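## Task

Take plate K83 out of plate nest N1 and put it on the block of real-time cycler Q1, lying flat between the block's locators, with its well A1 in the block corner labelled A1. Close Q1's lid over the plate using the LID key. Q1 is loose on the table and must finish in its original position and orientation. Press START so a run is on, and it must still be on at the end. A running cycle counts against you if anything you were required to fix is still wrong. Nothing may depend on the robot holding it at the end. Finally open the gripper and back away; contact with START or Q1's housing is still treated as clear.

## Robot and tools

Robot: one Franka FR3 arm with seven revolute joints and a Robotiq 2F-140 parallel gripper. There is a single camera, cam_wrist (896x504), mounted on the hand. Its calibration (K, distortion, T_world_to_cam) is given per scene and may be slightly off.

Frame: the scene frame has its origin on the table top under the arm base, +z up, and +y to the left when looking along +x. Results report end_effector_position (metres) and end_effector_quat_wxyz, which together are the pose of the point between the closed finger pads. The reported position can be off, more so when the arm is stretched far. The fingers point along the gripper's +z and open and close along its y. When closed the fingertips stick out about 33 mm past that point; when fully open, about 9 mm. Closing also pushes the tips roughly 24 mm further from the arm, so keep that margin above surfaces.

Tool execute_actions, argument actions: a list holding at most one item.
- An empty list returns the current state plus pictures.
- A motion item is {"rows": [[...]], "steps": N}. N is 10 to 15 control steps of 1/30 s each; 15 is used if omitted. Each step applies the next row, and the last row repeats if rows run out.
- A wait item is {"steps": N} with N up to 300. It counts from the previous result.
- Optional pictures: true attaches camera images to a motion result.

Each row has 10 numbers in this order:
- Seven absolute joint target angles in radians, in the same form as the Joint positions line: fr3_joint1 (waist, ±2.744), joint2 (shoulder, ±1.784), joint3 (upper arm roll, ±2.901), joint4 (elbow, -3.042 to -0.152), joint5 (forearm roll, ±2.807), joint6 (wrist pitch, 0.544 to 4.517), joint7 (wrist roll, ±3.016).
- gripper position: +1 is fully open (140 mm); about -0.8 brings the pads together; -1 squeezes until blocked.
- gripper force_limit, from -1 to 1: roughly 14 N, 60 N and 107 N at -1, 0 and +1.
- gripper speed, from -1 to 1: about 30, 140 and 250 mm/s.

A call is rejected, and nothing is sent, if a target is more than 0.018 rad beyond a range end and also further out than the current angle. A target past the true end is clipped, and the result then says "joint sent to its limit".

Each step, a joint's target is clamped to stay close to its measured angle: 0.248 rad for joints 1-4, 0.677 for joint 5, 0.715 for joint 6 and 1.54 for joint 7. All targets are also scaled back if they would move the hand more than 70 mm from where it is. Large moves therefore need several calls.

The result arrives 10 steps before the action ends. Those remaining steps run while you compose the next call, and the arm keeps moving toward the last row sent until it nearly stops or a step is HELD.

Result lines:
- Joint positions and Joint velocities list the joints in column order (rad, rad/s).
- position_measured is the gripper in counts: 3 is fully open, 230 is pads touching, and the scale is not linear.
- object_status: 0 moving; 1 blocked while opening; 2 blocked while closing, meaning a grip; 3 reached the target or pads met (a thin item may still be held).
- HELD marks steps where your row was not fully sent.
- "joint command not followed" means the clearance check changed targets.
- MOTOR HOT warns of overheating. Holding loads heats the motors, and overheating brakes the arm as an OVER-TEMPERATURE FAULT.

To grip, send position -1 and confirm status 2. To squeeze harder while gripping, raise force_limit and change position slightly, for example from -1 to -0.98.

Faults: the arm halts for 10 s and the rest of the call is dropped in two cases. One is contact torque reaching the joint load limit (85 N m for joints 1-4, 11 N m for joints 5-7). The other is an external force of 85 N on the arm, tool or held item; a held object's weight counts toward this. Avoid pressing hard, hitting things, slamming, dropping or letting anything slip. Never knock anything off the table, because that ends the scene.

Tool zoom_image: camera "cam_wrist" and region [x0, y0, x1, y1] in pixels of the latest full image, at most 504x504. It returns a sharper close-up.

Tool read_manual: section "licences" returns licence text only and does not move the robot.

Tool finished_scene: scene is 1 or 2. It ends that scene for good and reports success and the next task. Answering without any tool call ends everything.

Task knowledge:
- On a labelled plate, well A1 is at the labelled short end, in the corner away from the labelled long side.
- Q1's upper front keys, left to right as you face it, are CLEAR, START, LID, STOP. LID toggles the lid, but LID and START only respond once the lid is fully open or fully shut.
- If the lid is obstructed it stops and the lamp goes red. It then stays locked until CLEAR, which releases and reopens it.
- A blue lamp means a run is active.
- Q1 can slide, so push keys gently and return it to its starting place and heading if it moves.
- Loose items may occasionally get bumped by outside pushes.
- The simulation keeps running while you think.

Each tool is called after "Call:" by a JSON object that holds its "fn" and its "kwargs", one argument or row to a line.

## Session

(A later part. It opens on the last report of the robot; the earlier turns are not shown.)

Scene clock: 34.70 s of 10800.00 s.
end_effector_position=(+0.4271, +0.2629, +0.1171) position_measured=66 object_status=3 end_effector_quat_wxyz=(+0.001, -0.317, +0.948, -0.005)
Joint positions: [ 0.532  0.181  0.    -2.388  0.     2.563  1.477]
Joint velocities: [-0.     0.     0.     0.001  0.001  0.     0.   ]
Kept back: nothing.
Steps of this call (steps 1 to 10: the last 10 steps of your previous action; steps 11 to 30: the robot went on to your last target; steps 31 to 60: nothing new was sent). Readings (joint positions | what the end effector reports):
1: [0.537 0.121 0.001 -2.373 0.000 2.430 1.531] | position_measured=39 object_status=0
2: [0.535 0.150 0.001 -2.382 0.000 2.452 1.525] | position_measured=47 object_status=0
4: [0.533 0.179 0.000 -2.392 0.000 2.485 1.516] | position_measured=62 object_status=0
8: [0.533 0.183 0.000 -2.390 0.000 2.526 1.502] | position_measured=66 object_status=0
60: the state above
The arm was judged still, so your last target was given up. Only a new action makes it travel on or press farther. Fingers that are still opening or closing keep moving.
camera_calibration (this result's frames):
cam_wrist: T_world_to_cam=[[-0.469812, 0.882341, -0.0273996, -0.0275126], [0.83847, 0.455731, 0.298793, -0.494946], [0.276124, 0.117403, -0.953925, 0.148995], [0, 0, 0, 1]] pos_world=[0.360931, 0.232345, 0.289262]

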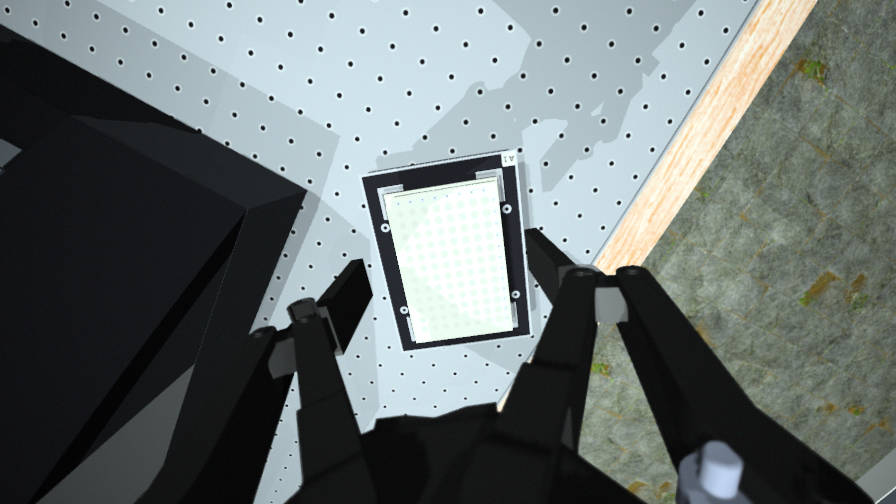

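Call:
{"fn": "execute_actions", "kwargs": {
  "actions": [
    {"rows":[[0.5392,0.22,0,-2.35,0,2.63,1.478,0.45,-0.5,-0.5],[0.5392,0.22,0,-2.35,0,2.66,1.478,0.45,-0.5,-0.5],[0.5392,0.22,0,-2.35,0,2.68,1.478,0.45,-0.5,-0.5],[0.5392,0.25,0,-2.345,0,2.686,1.478,0.45,-0.5,-0.5],[0.5392,0.27,0,-2.345,0,2.686,1.478,0.45,-0.5,-0.5],[0.5392,0.29,0,-2.34,0,2.686,1.478,0.45,-0.5,-0.5],[0.5392,0.31,0,-2.34,0,2.686,1.478,0.45,-0.5,-0.5],[0.5392,0.33,0,-2.336,0,2.686,1.478,0.45,-0.5,-0.5],[0.5392,0.35,0,-2.336,0,2.686,1.478,0.45,-0.5,-0.5]]}
  ]
}}

Call:
{"fn": "execute_actions", "kwargs": {
  "actions": [
    {"steps":40}
  ],
  "pictures": true
}}

Scene clock: 35.57 s of 10800.00 s.
end_effector_position=(+0.4506, +0.2802, +0.1129) position_measured=72 object_status=0 end_effector_quat_wxyz=(+0.028, -0.319, +0.947, +0.002)
Joint positions: [ 0.537  0.228  0.    -2.351  0.     2.63   1.477]
Joint velocities: [ 0.014  0.418 -0.     0.156  0.001  0.362  0.   ]
Steps of this call (steps 1 to 21: nothing new was sent; steps 22 to 26: the first 5 steps of this action). Readings (joint positions | what the end effector reports):
22: [0.533 0.188 0.000 -2.380 0.000 2.571 1.477] | position_measured=66 object_status=0
23: [0.535 0.199 0.000 -2.370 0.000 2.586 1.477] | position_measured=70 object_status=0
25: [0.537 0.216 0.000 -2.357 0.000 2.617 1.477] | position_measured=72 object_status=0
26: the state above

Scene clock: 36.90 s of 10800.00 s.
end_effector_position=(+0.4409, +0.2736, +0.0651) position_measured=72 object_status=3 end_effector_quat_wxyz=(+0.005, -0.319, +0.948, -0.004)
Joint positions: [ 0.538  0.339 -0.    -2.334  0.001  2.676  1.476]
Joint velocities: [ 0.001 -0.001  0.001  0.001  0.     0.001 -0.002]
Kept back: nothing.
Steps of this call (steps 1 to 10: the last 10 steps of your previous action; steps 11 to 30: the robot went on to your last target; steps 31 to 40: nothing new was sent). Readings (joint positions | what the end effector reports):
1: [0.538 0.244 0.000 -2.346 0.000 2.641 1.477] | position_measured=72 object_status=0
2: [0.538 0.262 0.000 -2.342 0.000 2.649 1.477] | position_measured=72 object_status=0
4: [0.538 0.302 0.000 -2.338 0.000 2.661 1.477] | position_measured=72 object_status=3
8: [0.538 0.336 -0.000 -2.335 0.001 2.673 1.476] | position_measured=72 object_status=3
40: the state above
The arm was judged still, so your last target was given up. Only a new action makes it travel on or press farther. Fingers that are still opening or closing keep moving.
camera_calibration (this result's frames):
cam_wrist: T_world_to_cam=[[-0.47426, 0.879974, -0.0269077, -0.0292424], [0.833752, 0.458744, 0.307265, -0.495156], [0.282729, 0.123289, -0.951243, 0.0896524], [0, 0, 0, 1]] pos_world=[0.373622, 0.241829, 0.236639]

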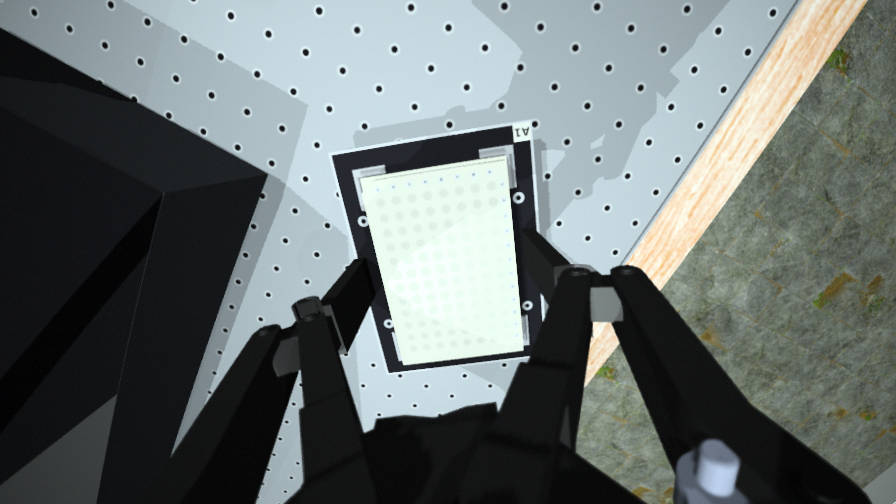

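Contact with the nest top; rise a bit and grip.

Call:
{"fn": "execute_actions", "kwargs": {
  "actions": [
    {"rows":[[0.5392,0.322,0,-2.345,0,2.667,1.478,0.45,-0.5,-0.5],[0.5392,0.322,0,-2.345,0,2.667,1.478,0.45,-0.5,-0.5],[0.5392,0.322,0,-2.345,0,2.667,1.478,0.45,-0.5,-0.5],[0.5392,0.322,0,-2.345,0,2.667,1.478,0.45,-0.5,-0.5],[0.5392,0.322,0,-2.345,0,2.667,1.478,0.45,-0.5,-0.5],[0.5392,0.322,0,-2.345,0,2.667,1.478,-1,-0.5,-0.8]]}
  ]
}}

Call:
{"fn": "execute_actions", "kwargs": {
  "actions": [
    {"steps":40}
  ],
  "pictures": true
}}

Call:
{"fn": "execute_actions", "kwargs": {
  "actions": [
    {"rows":[[0.5392,0.29,0,-2.345,0,2.635,1.478,-1,-0.5,-0.8],[0.5392,0.26,0,-2.345,0,2.605,1.478,-1,-0.5,-0.8],[0.5392,0.23,0,-2.345,0,2.575,1.478,-1,-0.5,-0.8],[0.5392,0.2,0,-2.345,0,2.545,1.478,-1,-0.5,-0.8],[0.5392,0.2,0,-2.345,0,2.545,1.478,-1,-0.5,-0.8],[0.5392,0.2,0,-2.345,0,2.545,1.478,-1,-0.5,-0.8],[0.5392,0.2,0,-2.345,0,2.545,1.478,-1,-0.5,-0.8],[0.5392,-0.3,0,-2.15,0,1.85,1.478,-1,-0.5,-0.8]]}
  ]
}}

Call:
{"fn": "execute_actions", "kwargs": {
  "actions": [
    {"steps":70}
  ],
  "pictures": true
}}

Scene clock: 37.67 s of 10800.00 s.
end_effector_position=(+0.4402, +0.2732, +0.0695) position_measured=72 object_status=3 end_effector_quat_wxyz=(+0.006, -0.319, +0.948, -0.003)
Joint positions: [ 0.538  0.325 -0.    -2.342  0.001  2.673  1.476]
Joint velocities: [ 0.001 -0.034 -0.    -0.008 -0.001 -0.011  0.   ]
Steps of this call (steps 1 to 18: nothing new was sent; steps 19 to 23: the first 5 steps of this action). Readings (joint positions | what the end effector reports):
19: [0.538 0.336 -0.000 -2.337 0.001 2.675 1.476] | position_measured=72 object_status=3
20: [0.538 0.332 -0.000 -2.339 0.001 2.674 1.476] | position_measured=72 object_status=3
22: [0.538 0.327 -0.000 -2.341 0.001 2.673 1.476] | position_measured=72 object_status=3
23: the state above

Scene clock: 39.00 s of 10800.00 s.
end_effector_position=(+0.4388, +0.2742, +0.0704) position_measured=103 object_status=2 end_effector_quat_wxyz=(+0.006, -0.321, +0.947, -0.003)
Joint positions: [ 0.54   0.322  0.001 -2.343  0.001  2.67   1.476]
Joint velocities: [ 0.    -0.001 -0.001  0.    -0.    -0.    -0.001]
Kept back: nothing.
Steps of this call (steps 1 to 10: the last 10 steps of your previous action; steps 11 to 15: the robot went on to your last target; steps 16 to 40: nothing new was sent). Readings (joint positions | what the end effector reports):
1: [0.538 0.324 -0.000 -2.342 0.001 2.672 1.476] | position_measured=72 object_status=0
2: [0.538 0.324 -0.000 -2.342 0.001 2.672 1.476] | position_measured=74 object_status=0
4: [0.538 0.323 -0.000 -2.342 0.001 2.672 1.476] | position_measured=80 object_status=0
8: [0.538 0.323 -0.000 -2.343 0.001 2.671 1.476] | position_measured=91 object_status=0
40: the state above
The arm was judged still, so your last target was given up. Only a new action makes it travel on or press farther. Fingers that are still opening or closing keep moving.
camera_calibration (this result's frames):
cam_wrist: T_world_to_cam=[[-0.476811, 0.878609, -0.0264187, -0.0292448], [0.831938, 0.460778, 0.309134, -0.495205], [0.283781, 0.125419, -0.950652, 0.0941583], [0, 0, 0, 1]] pos_world=[0.371315, 0.242065, 0.241824]

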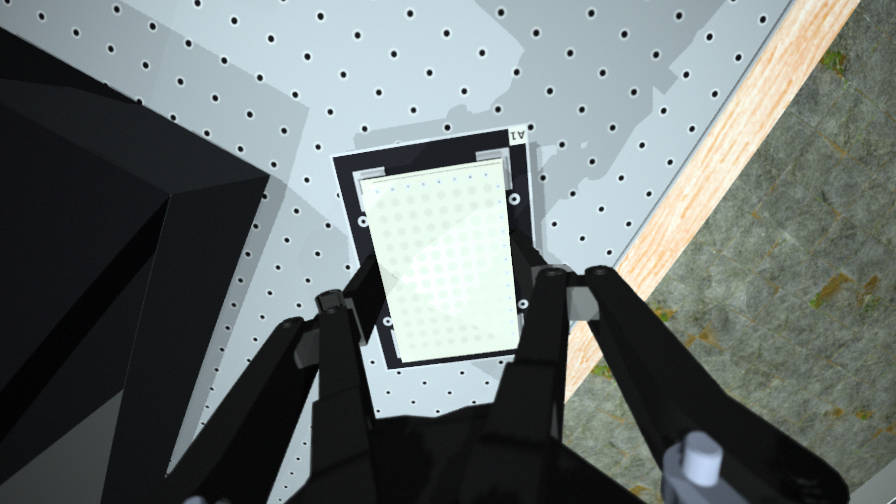

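Scene clock: 39.17 s of 10800.00 s.
end_effector_position=(+0.4421, +0.2767, +0.1045) position_measured=103 object_status=2 end_effector_quat_wxyz=(+0.013, -0.321, +0.947, -0.002)
Joint positions: [ 0.54   0.242  0.001 -2.348  0.001  2.61   1.476]
Joint velocities: [ 0.    -0.633 -0.002  0.063  0.    -0.36  -0.001]
Steps of this call (steps 1 to 5: the first 5 steps of this action). Readings (joint positions | what the end effector reports):
1: [0.540 0.318 0.001 -2.344 0.001 2.665 1.476] | position_measured=103 object_status=2
2: [0.540 0.306 0.001 -2.346 0.001 2.655 1.476] | position_measured=103 object_status=2
4: [0.540 0.265 0.001 -2.349 0.001 2.624 1.476] | position_measured=103 object_status=2
5: the state above

Scene clock: 41.50 s of 10800.00 s.
end_effector_position=(+0.3928, +0.2493, +0.4003) position_measured=103 object_status=2 end_effector_quat_wxyz=(+0.006, -0.321, +0.947, -0.003)
Joint positions: [ 0.54  -0.301  0.001 -2.149  0.001  1.853  1.476]
Joint velocities: [-0.001 -0.001 -0.001 -0.     0.    -0.     0.001]
Kept back: nothing.
Steps of this call (steps 1 to 10: the last 10 steps of your previous action; steps 11 to 45: the robot went on to your last target; steps 46 to 70: nothing new was sent). Readings (joint positions | what the end effector reports):
1: [0.540 0.224 0.001 -2.345 0.001 2.600 1.476] | position_measured=103 object_status=2
2: [0.540 0.212 0.001 -2.343 0.001 2.592 1.476] | position_measured=103 object_status=2
4: [0.540 0.168 0.001 -2.310 0.001 2.481 1.476] | position_measured=103 object_status=2
8: [0.540 0.029 0.001 -2.234 0.001 2.298 1.476] | position_measured=103 object_status=2
70: the state above
The arm was judged still, so your last target was given up. Only a new action makes it travel on or press farther. Fingers that are still opening or closing keep moving.
camera_calibration (this result's frames):
cam_wrist: T_world_to_cam=[[-0.477256, 0.878364, -0.0265156, -0.020315], [0.831654, 0.461212, 0.309251, -0.5475], [0.283864, 0.12554, -0.950611, 0.42387], [0, 0, 0, 1]] pos_world=[0.325313, 0.217145, 0.571711]

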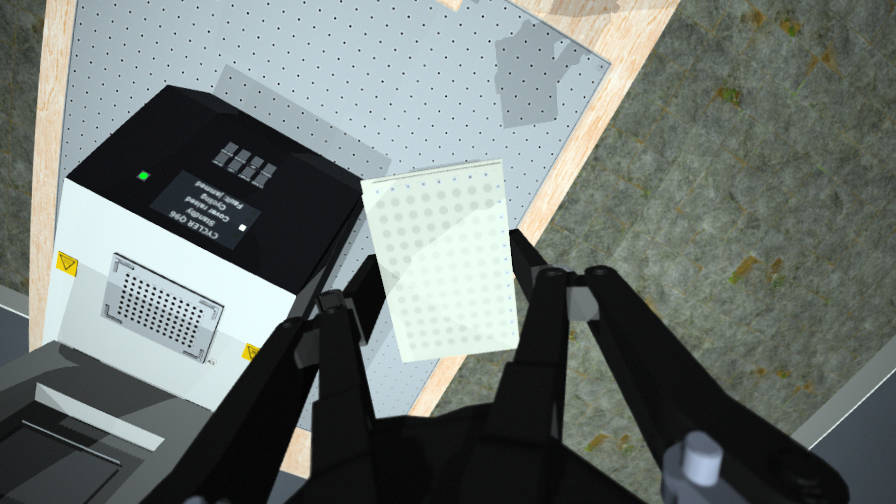

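Call:
{"fn": "execute_actions", "kwargs": {
  "actions": [
    {"rows":[[0.54,0.2,0,-2.348,0,2.548,1.476,-1,-0.5,-0.8]]}
  ]
}}

Call:
{"fn": "execute_actions", "kwargs": {
  "actions": [
    {"steps":60}
  ]
}}

Call:
{"fn": "execute_actions", "kwargs": {
  "actions": [
    {"rows":[[0.54,0.22,0,-2.348,0,2.59,1.476,-1,-0.5,-0.8],[0.54,0.235,0,-2.348,0,2.61,1.476,-1,-0.5,-0.8],[0.54,0.25,0,-2.347,0,2.63,1.476,-1,-0.5,-0.8],[0.54,0.265,0,-2.347,0,2.64,1.476,-1,-0.5,-0.8],[0.54,0.28,0,-2.346,0,2.65,1.476,-1,-0.5,-0.8],[0.54,0.29,0,-2.345,0,2.66,1.476,-1,-0.5,-0.8],[0.54,0.30,0,-2.345,0,2.67,1.476,-1,-0.5,-0.8],[0.54,0.31,0,-2.345,0,2.672,1.476,-1,-0.5,-0.8],[0.54,0.321,0,-2.343,0,2.672,1.476,-1,-0.5,-0.8]]}
  ]
}}

Call:
{"fn": "execute_actions", "kwargs": {
  "actions": [
    {"steps":40}
  ],
  "pictures": true
}}

Call:
{"fn": "execute_actions", "kwargs": {
  "actions": [
    {"rows":[[0.54,0.321,0,-2.343,0,2.672,1.476,0.42,-0.5,-0.3]]}
  ]
}}

Call:
{"fn": "execute_actions", "kwargs": {
  "actions": [
    {"rows":[[0.54,0.16,0,-2.348,0,2.508,1.476,0.42,-0.5,-0.3]]}
  ]
}}

Call:
{"fn": "execute_actions", "kwargs": {
  "actions": [
    {"rows":[[0.54,0.16,0,-2.348,0,2.508,-1.465,0.42,-0.5,-0.3]]}
  ]
}}

Call:
{"fn": "execute_actions", "kwargs": {
  "actions": [
    {"steps":40}
  ]
}}

Call:
{"fn": "execute_actions", "kwargs": {
  "actions": [
    {"rows":[[0.54,0.2,0,-2.348,0,2.548,-1.665,0.42,-0.5,-0.3]]}
  ]
}}

Call:
{"fn": "execute_actions", "kwargs": {
  "actions": [
    {"steps":60}
  ],
  "pictures": true
}}

Scene clock: 63.63 s of 10800.00 s.
end_effector_position=(+0.4192, +0.2649, +0.3266) position_measured=103 object_status=2 end_effector_quat_wxyz=(+0.013, -0.321, +0.947, -0.002)
Joint positions: [ 0.54  -0.185  0.001 -2.227  0.001  2.062  1.476]
Joint velocities: [-0.     1.01   0.    -0.515 -0.     1.166 -0.   ]
Steps of this call (steps 1 to 90: nothing new was sent; then 18.97 s passed at rest; steps 91 to 95: the first 5 steps of this action). Readings (joint positions | what the end effector reports):
91: [0.540 -0.294 0.001 -2.158 0.001 1.891 1.476] | position_measured=103 object_status=2
92: [0.540 -0.274 0.001 -2.173 0.001 1.936 1.476] | position_measured=103 object_status=2
94: [0.540 -0.218 0.001 -2.209 0.001 2.021 1.476] | position_measured=103 object_status=2
95: the state above

Scene clock: 65.63 s of 10800.00 s.
end_effector_position=(+0.4342, +0.2719, +0.1193) position_measured=103 object_status=2 end_effector_quat_wxyz=(+0.000, -0.321, +0.947, -0.005)
Joint positions: [ 0.54   0.201  0.001 -2.35   0.001  2.545  1.476]
Joint velocities: [ 0.    -0.001  0.     0.    -0.001 -0.    -0.002]
Kept back: nothing.
Steps of this call (steps 1 to 10: the last 10 steps of your previous action; steps 11 to 45: the robot went on to your last target; steps 46 to 60: nothing new was sent). Readings (joint positions | what the end effector reports):
1: [0.540 -0.150 0.001 -2.243 0.001 2.102 1.476] | position_measured=103 object_status=2
2: [0.540 -0.113 0.001 -2.258 0.001 2.141 1.476] | position_measured=103 object_status=2
4: [0.540 -0.032 0.001 -2.283 0.001 2.212 1.476] | position_measured=103 object_status=2
8: [0.540 0.137 0.001 -2.328 0.001 2.366 1.476] | position_measured=103 object_status=2
60: the state above
The arm was judged still, so your last target was given up. Only a new action makes it travel on or press farther. Fingers that are still opening or closing keep moving.

Scene clock: 65.80 s of 10800.00 s.
end_effector_position=(+0.4388, +0.2746, +0.1026) position_measured=103 object_status=2 end_effector_quat_wxyz=(+0.006, -0.321, +0.947, -0.003)
Joint positions: [ 0.54   0.245  0.001 -2.346  0.001  2.596  1.476]
Joint velocities: [-0.001  0.419  0.     0.002 -0.002  0.32  -0.001]
Steps of this call (steps 1 to 5: the first 5 steps of this action). Readings (joint positions | what the end effector reports):
1: [0.540 0.204 0.001 -2.349 0.001 2.551 1.476] | position_measured=103 object_status=2
2: [0.540 0.210 0.001 -2.348 0.001 2.561 1.476] | position_measured=103 object_status=2
4: [0.540 0.231 0.001 -2.346 0.001 2.585 1.476] | position_measured=103 object_status=2
5: the state above

Scene clock: 67.13 s of 10800.00 s.
end_effector_position=(+0.4353, +0.2718, +0.0711) position_measured=103 object_status=2 end_effector_quat_wxyz=(-0.000, -0.321, +0.947, -0.005)
Joint positions: [ 0.54   0.317  0.    -2.345  0.001  2.655  1.476]
Joint velocities: [ 0.     0.    -0.002  0.001  0.     0.001 -0.   ]
Kept back: nothing.
Steps of this call (steps 1 to 10: the last 10 steps of your previous action; steps 11 to 30: the robot went on to your last target; steps 31 to 40: nothing new was sent). Readings (joint positions | what the end effector reports):
1: [0.540 0.259 0.001 -2.346 0.001 2.607 1.476] | position_measured=103 object_status=2
2: [0.540 0.273 0.001 -2.346 0.001 2.617 1.476] | position_measured=103 object_status=2
4: [0.540 0.296 0.001 -2.346 0.001 2.634 1.476] | position_measured=103 object_status=2
8: [0.540 0.315 0.000 -2.345 0.001 2.651 1.476] | position_measured=103 object_status=2
40: the state above
The arm was judged still, so your last target was given up. Only a new action makes it travel on or press farther. Fingers that are still opening or closing keep moving.
camera_calibration (this result's frames):
cam_wrist: T_world_to_cam=[[-0.476701, 0.878642, -0.0272708, -0.0287505], [0.835207, 0.462376, 0.29772, -0.492395], [0.274198, 0.119147, -0.954264, 0.102198], [0, 0, 0, 1]] pos_world=[0.369524, 0.240757, 0.243336]

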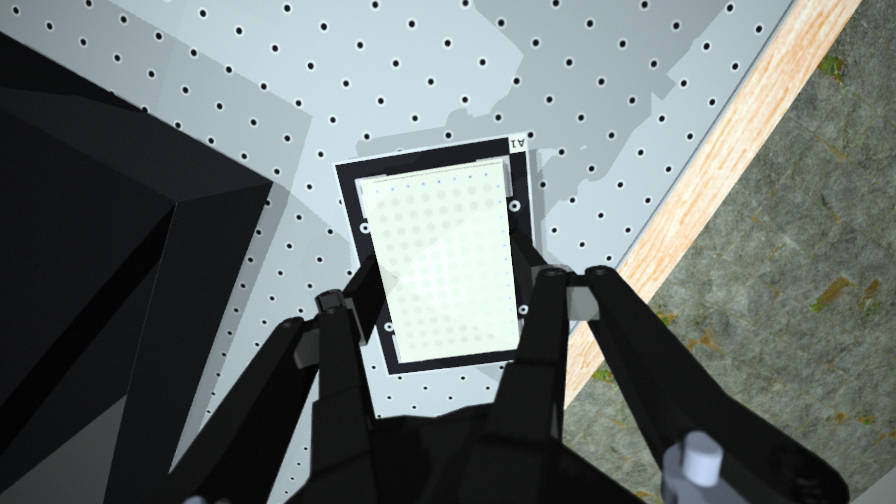

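Scene clock: 67.30 s of 10800.00 s.
end_effector_position=(+0.4366, +0.2726, +0.0706) position_measured=81 object_status=0 end_effector_quat_wxyz=(+0.002, -0.321, +0.947, -0.004)
Joint positions: [ 0.54   0.319  0.    -2.345  0.001  2.662  1.476]
Joint velocities: [ 0.     0.009 -0.    -0.001 -0.     0.039 -0.   ]
Steps of this call (steps 1 to 5: the first 5 steps of this action). Readings (joint positions | what the end effector reports):
1: [0.540 0.317 0.000 -2.345 0.001 2.655 1.476] | position_measured=103 object_status=0
2: [0.540 0.317 0.000 -2.345 0.001 2.657 1.476] | position_measured=103 object_status=0
4: [0.540 0.319 0.000 -2.345 0.001 2.661 1.476] | position_measured=87 object_status=0
5: the state above

Scene clock: 67.80 s of 10800.00 s.
end_effector_position=(+0.4483, +0.2806, +0.1345) position_measured=76 object_status=3 end_effector_quat_wxyz=(+0.025, -0.321, +0.947, +0.001)
Joint positions: [ 0.54   0.18   0.    -2.346  0.001  2.571  1.476]
Joint velocities: [-0.001 -0.498  0.001  0.135 -0.001 -0.292 -0.   ]
Steps of this call (steps 1 to 10: the last 10 steps of your previous action; steps 11 to 15: the first 5 steps of this action). Readings (joint positions | what the end effector reports):
11: [0.540 0.301 0.000 -2.352 0.001 2.642 1.476] | position_measured=76 object_status=3
12: [0.540 0.263 0.000 -2.359 0.001 2.614 1.476] | position_measured=76 object_status=3
14: [0.540 0.200 0.000 -2.351 0.001 2.581 1.476] | position_measured=76 object_status=3
15: the state above

Scene clock: 68.30 s of 10800.00 s.
end_effector_position=(+0.4379, +0.2742, +0.1396) position_measured=76 object_status=3 end_effector_quat_wxyz=(+0.006, -0.651, +0.759, -0.006)
Joint positions: [ 0.54   0.159  0.    -2.346  0.001  2.514  0.71 ]
Joint velocities: [ 0.002 -0.001  0.001 -0.     0.002 -0.018 -4.568]
Steps of this call (steps 1 to 10: the last 10 steps of your previous action; steps 11 to 15: the first 5 steps of this action). Readings (joint positions | what the end effector reports):
11: [0.540 0.159 0.000 -2.346 0.001 2.518 1.339] | position_measured=76 object_status=3
12: [0.540 0.159 0.000 -2.346 0.001 2.517 1.182] | position_measured=76 object_status=3
14: [0.540 0.159 0.000 -2.346 0.001 2.515 0.867] | position_measured=76 object_status=3
15: the state above

Scene clock: 69.63 s of 10800.00 s.
end_effector_position=(+0.4371, +0.2737, +0.1393) position_measured=76 object_status=3 end_effector_quat_wxyz=(+0.002, +0.979, +0.206, +0.007)
Joint positions: [ 0.54   0.159  0.    -2.346  0.001  2.511 -1.429]
Joint velocities: [ 0.002 -0.002  0.001  0.     0.     0.    -0.099]
Kept back: nothing.
Steps of this call (steps 1 to 10: the last 10 steps of your previous action; steps 11 to 40: the robot went on to your last target). Readings (joint positions | what the end effector reports):
1: [0.540 0.159 0.000 -2.346 0.001 2.514 0.553] | position_measured=76 object_status=3
2: [0.540 0.159 0.000 -2.346 0.001 2.513 0.396] | position_measured=76 object_status=3
4: [0.540 0.159 0.000 -2.346 0.001 2.513 0.081] | position_measured=76 object_status=3
8: [0.540 0.159 0.000 -2.346 0.001 2.512 -0.464] | position_measured=76 object_status=3
40: the state above

Scene clock: 69.80 s of 10800.00 s.
end_effector_position=(+0.4337, +0.2714, +0.1225) position_measured=76 object_status=3 end_effector_quat_wxyz=(+0.005, +0.968, +0.252, -0.001)
Joint positions: [ 0.54   0.194  0.    -2.347  0.001  2.532 -1.524]
Joint velocities: [-0.     0.119 -0.    -0.03   0.001  0.058 -0.447]
Steps of this call (steps 1 to 5: the first 5 steps of this action). Readings (joint positions | what the end effector reports):
1: [0.540 0.164 0.000 -2.345 0.001 2.517 -1.449] | position_measured=76 object_status=3
2: [0.540 0.173 0.000 -2.344 0.001 2.523 -1.471] | position_measured=76 object_status=3
4: [0.540 0.189 0.000 -2.346 0.001 2.530 -1.508] | position_measured=76 object_status=3
5: the state above

Scene clock: 71.80 s of 10800.00 s.
end_effector_position=(+0.4354, +0.2724, +0.1206) position_measured=76 object_status=3 end_effector_quat_wxyz=(+0.004, +0.948, +0.317, +0.002)
Joint positions: [ 0.54   0.2    0.    -2.348  0.001  2.545 -1.658]
Joint velocities: [-0.    -0.001 -0.    -0.    -0.     0.     0.001]
Kept back: nothing.
Steps of this call (steps 1 to 10: the last 10 steps of your previous action; steps 11 to 45: the robot went on to your last target; steps 46 to 60: nothing new was sent). Readings (joint positions | what the end effector reports):
1: [0.540 0.197 0.000 -2.348 0.001 2.534 -1.538] | position_measured=76 object_status=3
2: [0.540 0.199 0.000 -2.348 0.001 2.535 -1.550] | position_measured=76 object_status=3
4: [0.540 0.200 0.000 -2.348 0.001 2.538 -1.571] | position_measured=76 object_status=3
8: [0.540 0.200 0.000 -2.348 0.001 2.542 -1.602] | position_measured=76 object_status=3
60: the state above
The arm was judged still, so your last target was given up. Only a new action makes it travel on or press farther. Fingers that are still opening or closing keep moving.
camera_calibration (this result's frames):
cam_wrist: T_world_to_cam=[[0.469987, -0.882627, -0.00907054, 0.0375454], [-0.841534, -0.451159, 0.297112, 0.471439], [-0.266331, -0.132005, -0.9548, 0.453182], [0, 0, 0, 1]] pos_world=[0.499782, 0.305655, 0.292968]

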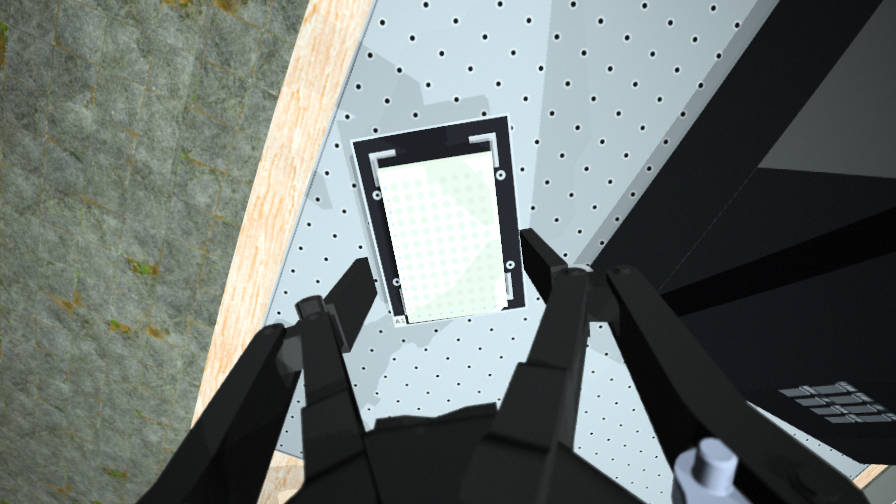

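Call:
{"fn": "execute_actions", "kwargs": {
  "actions": [
    {"rows":[[0.54,0.22,0,-2.348,0,2.59,-1.672,0.42,-0.5,-0.8],[0.54,0.235,0,-2.348,0,2.61,-1.672,0.42,-0.5,-0.8],[0.54,0.25,0,-2.347,0,2.63,-1.672,0.42,-0.5,-0.8],[0.54,0.265,0,-2.347,0,2.64,-1.672,0.42,-0.5,-0.8],[0.54,0.28,0,-2.346,0,2.65,-1.672,0.42,-0.5,-0.8],[0.54,0.29,0,-2.345,0,2.66,-1.672,0.42,-0.5,-0.8],[0.54,0.30,0,-2.345,0,2.664,-1.672,0.42,-0.5,-0.8],[0.54,0.31,0,-2.345,0,2.664,-1.672,0.42,-0.5,-0.8],[0.54,0.319,0,-2.345,0,2.664,-1.672,0.42,-0.5,-0.8]]}
  ]
}}

Call:
{"fn": "execute_actions", "kwargs": {
  "actions": [
    {"steps":35}
  ]
}}

Call:
{"fn": "execute_actions", "kwargs": {
  "actions": [
    {"rows":[[0.54,0.319,0,-2.345,0,2.664,-1.672,-1,-0.5,-0.8]]}
  ]
}}

Call:
{"fn": "execute_actions", "kwargs": {
  "actions": [
    {"steps":30}
  ],
  "pictures": true
}}

Call:
{"fn": "execute_actions", "kwargs": {
  "actions": [
    {"rows":[[0.54,0.29,0,-2.345,0,2.635,-1.672,-1,-0.5,-0.8],[0.54,0.26,0,-2.345,0,2.605,-1.672,-1,-0.5,-0.8],[0.54,0.23,0,-2.345,0,2.575,-1.672,-1,-0.5,-0.8],[0.54,0.2,0,-2.345,0,2.545,-1.672,-1,-0.5,-0.8],[0.54,0.2,0,-2.345,0,2.545,-1.672,-1,-0.5,-0.8],[0.54,-0.3,0,-2.15,0,1.85,-1.672,-1,-0.5,-0.8]]}
  ]
}}

Call:
{"fn": "execute_actions", "kwargs": {
  "actions": [
    {"steps":45}
  ]
}}

Call:
{"fn": "execute_actions", "kwargs": {
  "actions": [
    {"rows":[[-0.057,0.1,0,-1.7,0,1.8,-0.057,-1,-0.5,-0.8]]}
  ]
}}

Call:
{"fn": "execute_actions", "kwargs": {
  "actions": [
    {"steps":90}
  ],
  "pictures": true
}}

Scene clock: 72.83 s of 10800.00 s.
end_effector_position=(+0.4392, +0.2746, +0.1030) position_measured=76 object_status=3 end_effector_quat_wxyz=(+0.003, +0.948, +0.318, +0.006)
Joint positions: [ 0.54   0.245  0.    -2.345  0.001  2.596 -1.661]
Joint velocities: [-0.001  0.423  0.     0.001 -0.001  0.315 -0.015]
Steps of this call (steps 1 to 26: nothing new was sent; steps 27 to 31: the first 5 steps of this action). Readings (joint positions | what the end effector reports):
27: [0.540 0.202 0.000 -2.348 0.001 2.551 -1.659] | position_measured=76 object_status=3
28: [0.540 0.209 0.000 -2.347 0.001 2.561 -1.660] | position_measured=76 object_status=3
30: [0.540 0.231 0.000 -2.346 0.001 2.585 -1.661] | position_measured=76 object_status=3
31: the state above

Scene clock: 74.00 s of 10800.00 s.
end_effector_position=(+0.4356, +0.2720, +0.0702) position_measured=76 object_status=3 end_effector_quat_wxyz=(+0.004, +0.947, +0.320, +0.001)
Joint positions: [ 0.54   0.318  0.    -2.346  0.001  2.661 -1.665]
Joint velocities: [-0.001  0.    -0.001  0.    -0.001  0.001  0.   ]
Kept back: nothing.
Steps of this call (steps 1 to 10: the last 10 steps of your previous action; steps 11 to 30: the robot went on to your last target; steps 31 to 35: nothing new was sent). Readings (joint positions | what the end effector reports):
1: [0.540 0.259 0.000 -2.345 0.001 2.607 -1.662] | position_measured=76 object_status=3
2: [0.540 0.272 0.000 -2.345 0.001 2.616 -1.662] | position_measured=76 object_status=3
4: [0.540 0.296 0.000 -2.345 0.001 2.631 -1.663] | position_measured=76 object_status=3
8: [0.540 0.318 0.000 -2.346 0.001 2.646 -1.664] | position_measured=76 object_status=3
35: the state above
The arm was judged still, so your last target was given up. Only a new action makes it travel on or press farther. Fingers that are still opening or closing keep moving.

Scene clock: 74.17 s of 10800.00 s.
end_effector_position=(+0.4357, +0.2720, +0.0702) position_measured=87 object_status=0 end_effector_quat_wxyz=(+0.004, +0.947, +0.320, +0.001)
Joint positions: [ 0.54   0.318  0.    -2.346  0.001  2.661 -1.665]
Joint velocities: [ 0.     0.001 -0.     0.001 -0.001  0.     0.001]
Steps of this call (steps 1 to 5: the first 5 steps of this action). Readings (joint positions | what the end effector reports):
1: [0.540 0.318 0.000 -2.346 0.001 2.661 -1.665] | position_measured=76 object_status=0
2: [0.540 0.318 0.000 -2.346 0.001 2.661 -1.665] | position_measured=78 object_status=0
4: [0.540 0.318 0.000 -2.346 0.001 2.661 -1.665] | position_measured=84 object_status=0
5: the state above

Scene clock: 75.17 s of 10800.00 s.
end_effector_position=(+0.4360, +0.2723, +0.0707) position_measured=103 object_status=2 end_effector_quat_wxyz=(+0.004, +0.947, +0.320, +0.002)
Joint positions: [ 0.54   0.318  0.    -2.346  0.001  2.661 -1.665]
Joint velocities: [-0.     0.    -0.001 -0.    -0.001  0.001 -0.001]
Kept back: nothing.
Steps of this call (steps 1 to 10: the last 10 steps of your previous action; steps 11 to 15: the robot went on to your last target; steps 16 to 30: nothing new was sent). Readings (joint positions | what the end effector reports):
1: [0.540 0.318 0.000 -2.346 0.001 2.661 -1.665] | position_measured=90 object_status=0
2: [0.540 0.318 0.000 -2.346 0.001 2.661 -1.665] | position_measured=93 object_status=0
4: [0.540 0.318 0.000 -2.346 0.001 2.661 -1.665] | position_measured=98 object_status=0
8: [0.540 0.318 0.000 -2.346 0.001 2.661 -1.665] | position_measured=103 object_status=0
30: the state above
The arm was judged still, so your last target was given up. Only a new action makes it travel on or press farther. Fingers that are still opening or closing keep moving.
camera_calibration (this result's frames):
cam_wrist: T_world_to_cam=[[0.476357, -0.879206, -0.00901429, 0.0329848], [-0.838265, -0.457222, 0.297085, 0.486977], [-0.26532, -0.133962, -0.954808, 0.405745], [0, 0, 0, 1]] pos_world=[0.500156, 0.306012, 0.243032]

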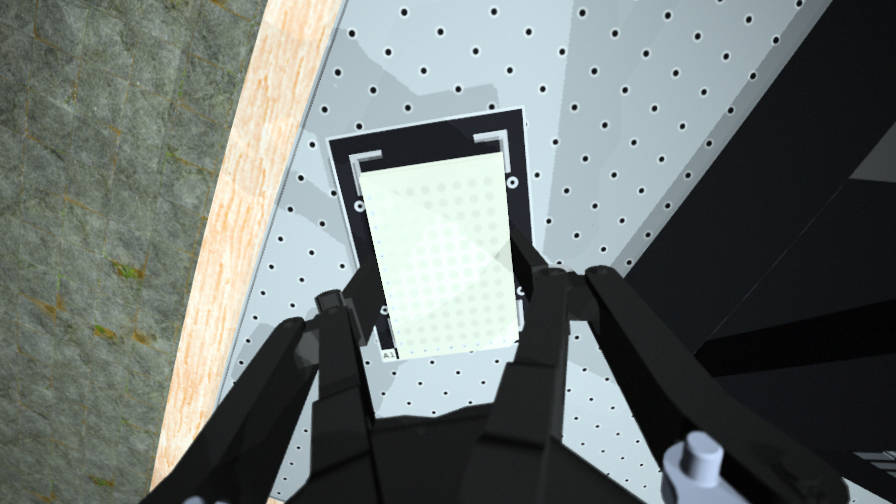

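Scene clock: 75.33 s of 10800.00 s.
end_effector_position=(+0.4404, +0.2755, +0.1037) position_measured=103 object_status=2 end_effector_quat_wxyz=(+0.002, +0.947, +0.320, +0.010)
Joint positions: [ 0.54   0.242  0.    -2.349  0.001  2.606 -1.665]
Joint velocities: [-0.001 -0.627 -0.001  0.072  0.001 -0.335 -0.001]
Steps of this call (steps 1 to 5: the first 5 steps of this action). Readings (joint positions | what the end effector reports):
1: [0.540 0.315 0.000 -2.347 0.001 2.657 -1.665] | position_measured=103 object_status=2
2: [0.540 0.304 0.000 -2.349 0.001 2.648 -1.665] | position_measured=103 object_status=2
4: [0.540 0.265 0.000 -2.351 0.001 2.619 -1.665] | position_measured=103 object_status=2
5: the state above

Scene clock: 76.83 s of 10800.00 s.
end_effector_position=(+0.3929, +0.2493, +0.4004) position_measured=103 object_status=2 end_effector_quat_wxyz=(+0.003, +0.947, +0.321, +0.006)
Joint positions: [ 0.54  -0.301  0.    -2.149  0.001  1.854 -1.665]
Joint velocities: [-0.    -0.    -0.002  0.     0.002 -0.003 -0.003]
Kept back: nothing.
Steps of this call (steps 1 to 10: the last 10 steps of your previous action; steps 11 to 45: the robot went on to your last target). Readings (joint positions | what the end effector reports):
1: [0.540 0.219 0.000 -2.333 0.001 2.552 -1.665] | position_measured=103 object_status=2
2: [0.540 0.189 0.000 -2.310 0.001 2.495 -1.665] | position_measured=103 object_status=2
4: [0.540 0.122 0.000 -2.267 0.001 2.395 -1.665] | position_measured=103 object_status=2
8: [0.540 -0.028 0.000 -2.208 0.001 2.233 -1.665] | position_measured=103 object_status=2
45: the state above
The arm was judged still, so your last target was given up. Only a new action makes it travel on or press farther. Fingers that are still opening or closing keep moving.

Scene clock: 77.00 s of 10800.00 s.
end_effector_position=(+0.4730, +0.2123, +0.4056) position_measured=103 object_status=2 end_effector_quat_wxyz=(+0.003, +0.996, +0.084, +0.006)
Joint positions: [ 0.382 -0.137  0.015 -1.968  0.001  1.836 -1.324]
Joint velocities: [-0.962  1.018 -0.082  1.009  0.001 -0.011  1.754]
Steps of this call (steps 1 to 5: the first 5 steps of this action). Readings (joint positions | what the end effector reports):
1: [0.516 -0.278 0.013 -2.119 0.001 1.844 -1.596] | position_measured=103 object_status=2
2: [0.484 -0.242 0.017 -2.077 0.001 1.842 -1.520] | position_measured=103 object_status=2
4: [0.416 -0.172 0.016 -2.004 0.001 1.838 -1.384] | position_measured=103 object_status=2
5: the state above

Scene clock: 80.00 s of 10800.00 s.
end_effector_position=(+0.5913, -0.0218, +0.4021) position_measured=103 object_status=2 end_effector_quat_wxyz=(-0.002, +0.715, -0.699, +0.006)
Joint positions: [-0.057  0.099 -0.001 -1.702  0.001  1.803 -0.064]
Joint velocities: [-0.001 -0.002  0.     0.001  0.001  0.001 -0.001]
Kept back: nothing.
Steps of this call (steps 1 to 10: the last 10 steps of your previous action; steps 11 to 75: the robot went on to your last target; steps 76 to 90: nothing new was sent). Readings (joint positions | what the end effector reports):
1: [0.349 -0.103 0.014 -1.934 0.001 1.834 -1.266] | position_measured=103 object_status=2
2: [0.315 -0.071 0.013 -1.902 0.001 1.832 -1.211] | position_measured=103 object_status=2
4: [0.247 -0.021 0.012 -1.848 0.001 1.829 -1.107] | position_measured=103 object_status=2
8: [0.107 0.043 0.008 -1.777 0.001 1.824 -0.913] | position_measured=103 object_status=2
90: the state above
The arm was judged still, so your last target was given up. Only a new action makes it travel on or press farther. Fingers that are still opening or closing keep moving.
camera_calibration (this result's frames):
cam_wrist: T_world_to_cam=[[-0.990894, 0.131231, -0.0301334, 0.601546], [0.116578, 0.948144, 0.29569, -0.149214], [0.0673747, 0.289485, -0.954808, 0.536463], [0, 0, 0, 1]] pos_world=[0.577319, -0.0927635, 0.574468]

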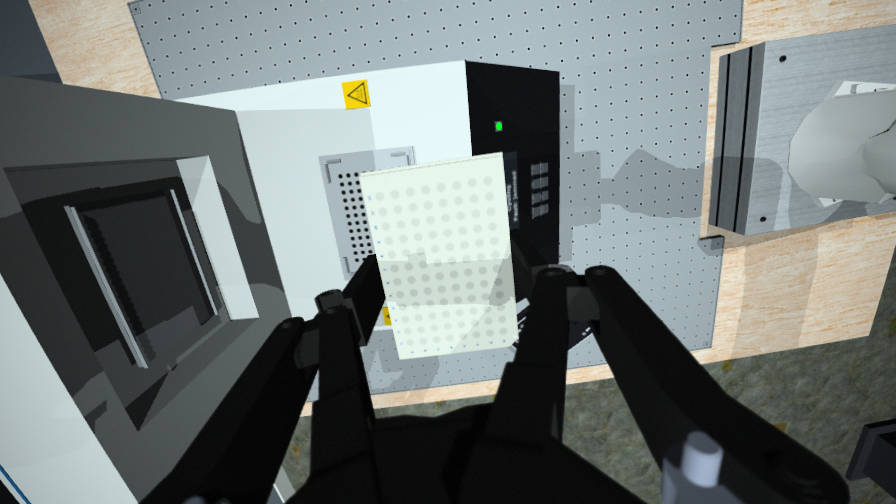

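Call:
{"fn": "execute_actions", "kwargs": {
  "actions": [
    {"rows":[[-0.055,0.418,0,-1.56,0,1.978,-0.03,-1,-0.5,-0.8]]}
  ]
}}

Call:
{"fn": "execute_actions", "kwargs": {
  "actions": [
    {"steps":60}
  ],
  "pictures": true
}}

Scene clock: 80.97 s of 10800.00 s.
end_effector_position=(+0.6447, -0.0240, +0.3507) position_measured=103 object_status=2 end_effector_quat_wxyz=(-0.004, +0.713, -0.701, +0.008)
Joint positions: [-0.057  0.277 -0.001 -1.594  0.001  1.88  -0.057]
Joint velocities: [0.    1.199 0.    0.326 0.001 0.451 0.043]
Steps of this call (steps 1 to 24: nothing new was sent; steps 25 to 29: the first 5 steps of this action). Readings (joint positions | what the end effector reports):
25: [-0.057 0.121 -0.001 -1.675 0.001 1.812 -0.062] | position_measured=103 object_status=2
26: [-0.057 0.158 -0.001 -1.644 0.001 1.833 -0.061] | position_measured=103 object_status=2
28: [-0.057 0.236 -0.001 -1.607 0.001 1.865 -0.059] | position_measured=103 object_status=2
29: the state above

Scene clock: 82.97 s of 10800.00 s.
end_effector_position=(+0.6731, -0.0249, +0.2816) position_measured=103 object_status=2 end_effector_quat_wxyz=(+0.000, +0.706, -0.708, +0.004)
Joint positions: [-0.056  0.418 -0.001 -1.561  0.001  1.975 -0.037]
Joint velocities: [-0.001  0.001  0.001  0.    -0.001  0.001  0.001]
Kept back: nothing.
Steps of this call (steps 1 to 10: the last 10 steps of your previous action; steps 11 to 30: the robot went on to your last target; steps 31 to 60: nothing new was sent). Readings (joint positions | what the end effector reports):
1: [-0.057 0.317 -0.001 -1.583 0.001 1.896 -0.055] | position_measured=103 object_status=2
2: [-0.057 0.354 -0.001 -1.577 0.001 1.910 -0.053] | position_measured=103 object_status=2
4: [-0.057 0.405 -0.001 -1.576 0.001 1.930 -0.050] | position_measured=103 object_status=2
8: [-0.056 0.429 -0.001 -1.573 0.001 1.951 -0.045] | position_measured=103 object_status=2
60: the state above
The arm was judged still, so your last target was given up. Only a new action makes it travel on or press farther. Fingers that are still opening or closing keep moving.
camera_calibration (this result's frames):
cam_wrist: T_world_to_cam=[[-0.987337, 0.156899, -0.0234057, 0.67572], [0.143133, 0.944718, 0.294993, -0.13794], [0.0683958, 0.287907, -0.955213, 0.416242], [0, 0, 0, 1]] pos_world=[0.658438, -0.0955447, 0.454106]

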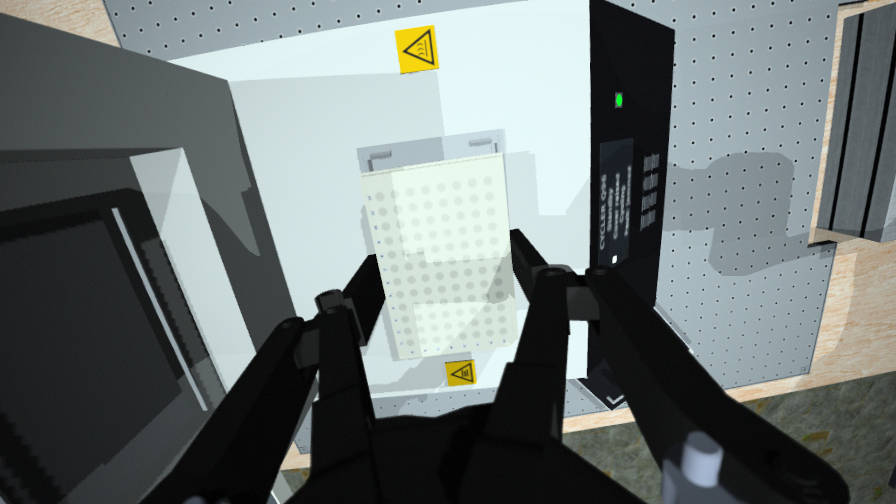

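Call:
{"fn": "execute_actions", "kwargs": {
  "actions": [
    {"rows":[[-0.07,0.438,0,-1.608,0,2.046,-0.07,-1,-0.5,-0.8]]}
  ]
}}

Call:
{"fn": "execute_actions", "kwargs": {
  "actions": [
    {"steps":45}
  ],
  "pictures": true
}}

Scene clock: 83.57 s of 10800.00 s.
end_effector_position=(+0.6684, -0.0314, +0.2563) position_measured=103 object_status=2 end_effector_quat_wxyz=(+0.004, +0.707, -0.707, -0.001)
Joint positions: [-0.067  0.434  0.    -1.6    0.001  2.017 -0.048]
Joint velocities: [-0.048  0.131 -0.008 -0.143  0.     0.136 -0.053]
Steps of this call (steps 1 to 13: nothing new was sent; steps 14 to 18: the first 5 steps of this action). Readings (joint positions | what the end effector reports):
14: [-0.058 0.417 0.000 -1.569 0.001 1.987 -0.039] | position_measured=103 object_status=2
15: [-0.060 0.419 0.001 -1.579 0.001 1.997 -0.042] | position_measured=103 object_status=2
17: [-0.065 0.429 0.001 -1.594 0.001 2.012 -0.046] | position_measured=103 object_status=2
18: the state above

Scene clock: 85.07 s of 10800.00 s.
end_effector_position=(+0.6722, -0.0334, +0.2510) position_measured=103 object_status=2 end_effector_quat_wxyz=(+0.000, +0.711, -0.703, +0.003)
Joint positions: [-0.069  0.44   0.    -1.608  0.001  2.043 -0.063]
Joint velocities: [ 0.001  0.001 -0.001 -0.001  0.001  0.001  0.001]
Kept back: nothing.
Steps of this call (steps 1 to 10: the last 10 steps of your previous action; steps 11 to 30: the robot went on to your last target; steps 31 to 45: nothing new was sent). Readings (joint positions | what the end effector reports):
1: [-0.068 0.438 0.000 -1.604 0.001 2.021 -0.049] | position_measured=103 object_status=2
2: [-0.069 0.440 0.000 -1.606 0.001 2.024 -0.051] | position_measured=103 object_status=2
4: [-0.069 0.441 0.000 -1.608 0.001 2.030 -0.053] | position_measured=103 object_status=2
8: [-0.069 0.440 0.000 -1.608 0.001 2.037 -0.057] | position_measured=103 object_status=2
45: the state above
The arm was judged still, so your last target was given up. Only a new action makes it travel on or press farther. Fingers that are still opening or closing keep moving.
camera_calibration (this result's frames):
cam_wrist: T_world_to_cam=[[-0.989446, 0.143084, -0.0228978, 0.67627], [0.130044, 0.946523, 0.295268, -0.111956], [0.0639214, 0.289174, -0.95514, 0.392562], [0, 0, 0, 1]] pos_world=[0.658599, -0.104314, 0.423493]

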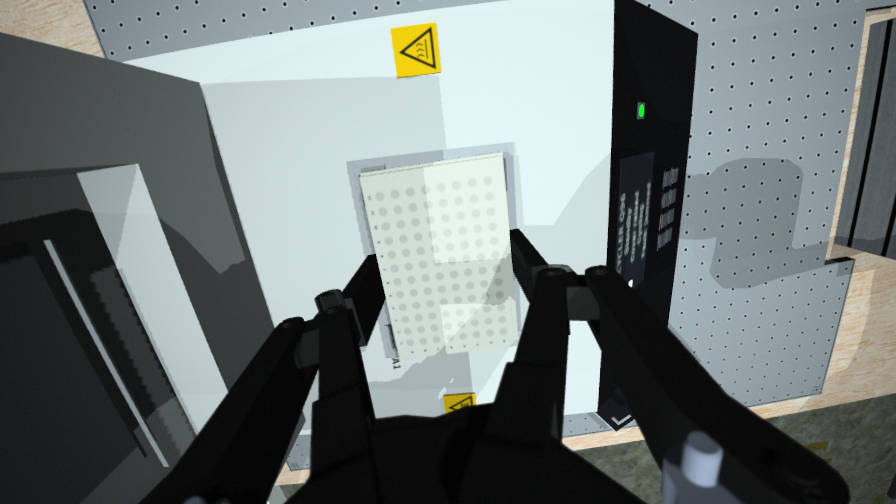

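Call:
{"fn": "execute_actions", "kwargs": {
  "actions": [
    {"rows":[[-0.063,0.449,0,-1.631,0,2.08,-0.015,-1,-0.5,-0.8]]}
  ]
}}

Call:
{"fn": "execute_actions", "kwargs": {
  "actions": [
    {"steps":45}
  ],
  "pictures": true
}}

Call:
{"fn": "zoom_image", "kwargs": {
  "camera": "cam_wrist",
  "region": [320,120,560,400]
}}

Scene clock: 85.73 s of 10800.00 s.
end_effector_position=(+0.6727, -0.0330, +0.2476) position_measured=103 object_status=2 end_effector_quat_wxyz=(-0.001, +0.707, -0.708, +0.006)
Joint positions: [-0.067  0.438 -0.001 -1.621 -0.001  2.06  -0.048]
Joint velocities: [ 0.003 -0.011 -0.002 -0.029 -0.003  0.032  0.051]
Steps of this call (steps 1 to 15: nothing new was sent; steps 16 to 20: the first 5 steps of this action). Readings (joint positions | what the end effector reports):
16: [-0.069 0.439 -0.000 -1.611 0.001 2.049 -0.060] | position_measured=103 object_status=2
17: [-0.068 0.440 -0.000 -1.616 0.000 2.054 -0.056] | position_measured=103 object_status=2
19: [-0.067 0.439 -0.001 -1.619 -0.001 2.059 -0.050] | position_measured=103 object_status=2
20: the state above

Scene clock: 87.23 s of 10800.00 s.
end_effector_position=(+0.6728, -0.0330, +0.2477) position_measured=103 object_status=2 end_effector_quat_wxyz=(-0.001, +0.705, -0.709, +0.007)
Joint positions: [-0.066  0.437 -0.001 -1.623 -0.003  2.063 -0.042]
Joint velocities: [-0.    -0.002  0.001 -0.001  0.001 -0.     0.   ]
Kept back: nothing.
Steps of this call (steps 1 to 10: the last 10 steps of your previous action; steps 11 to 15: the robot went on to your last target; steps 16 to 45: nothing new was sent). Readings (joint positions | what the end effector reports):
1: [-0.067 0.438 -0.001 -1.621 -0.001 2.061 -0.047] | position_measured=103 object_status=2
2: [-0.067 0.437 -0.001 -1.622 -0.001 2.061 -0.046] | position_measured=103 object_status=2
4: [-0.067 0.437 -0.001 -1.622 -0.002 2.062 -0.044] | position_measured=103 object_status=2
8: [-0.066 0.437 -0.001 -1.623 -0.002 2.063 -0.043] | position_measured=103 object_status=2
45: the state above
The arm was judged still, so your last target was given up. Only a new action makes it travel on or press farther. Fingers that are still opening or closing keep moving.
camera_calibration (this result's frames):
cam_wrist: T_world_to_cam=[[-0.986526, 0.160581, -0.0312931, 0.677377], [0.144578, 0.945233, 0.292629, -0.120555], [0.0765701, 0.284162, -0.955714, 0.380714], [0, 0, 0, 1]] pos_world=[0.656528, -0.103007, 0.420329]

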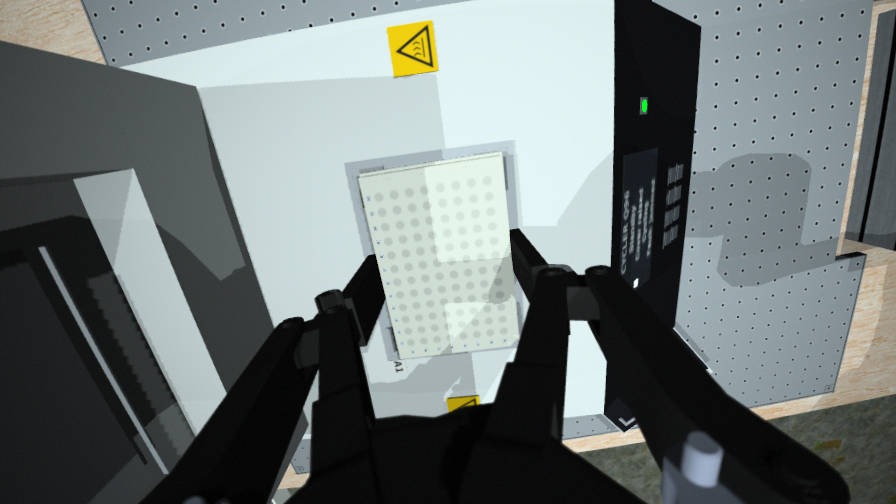

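Region (320, 120, 560, 400) of cam_wrist's 896x504 image, scaled by 1.800, with more detail than that image has; it fills the left 432 columns of this view, and the rest is white.

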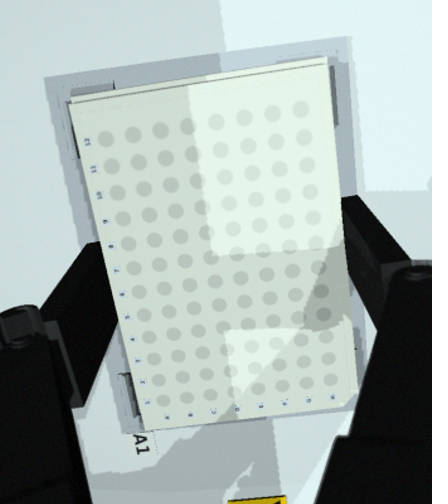

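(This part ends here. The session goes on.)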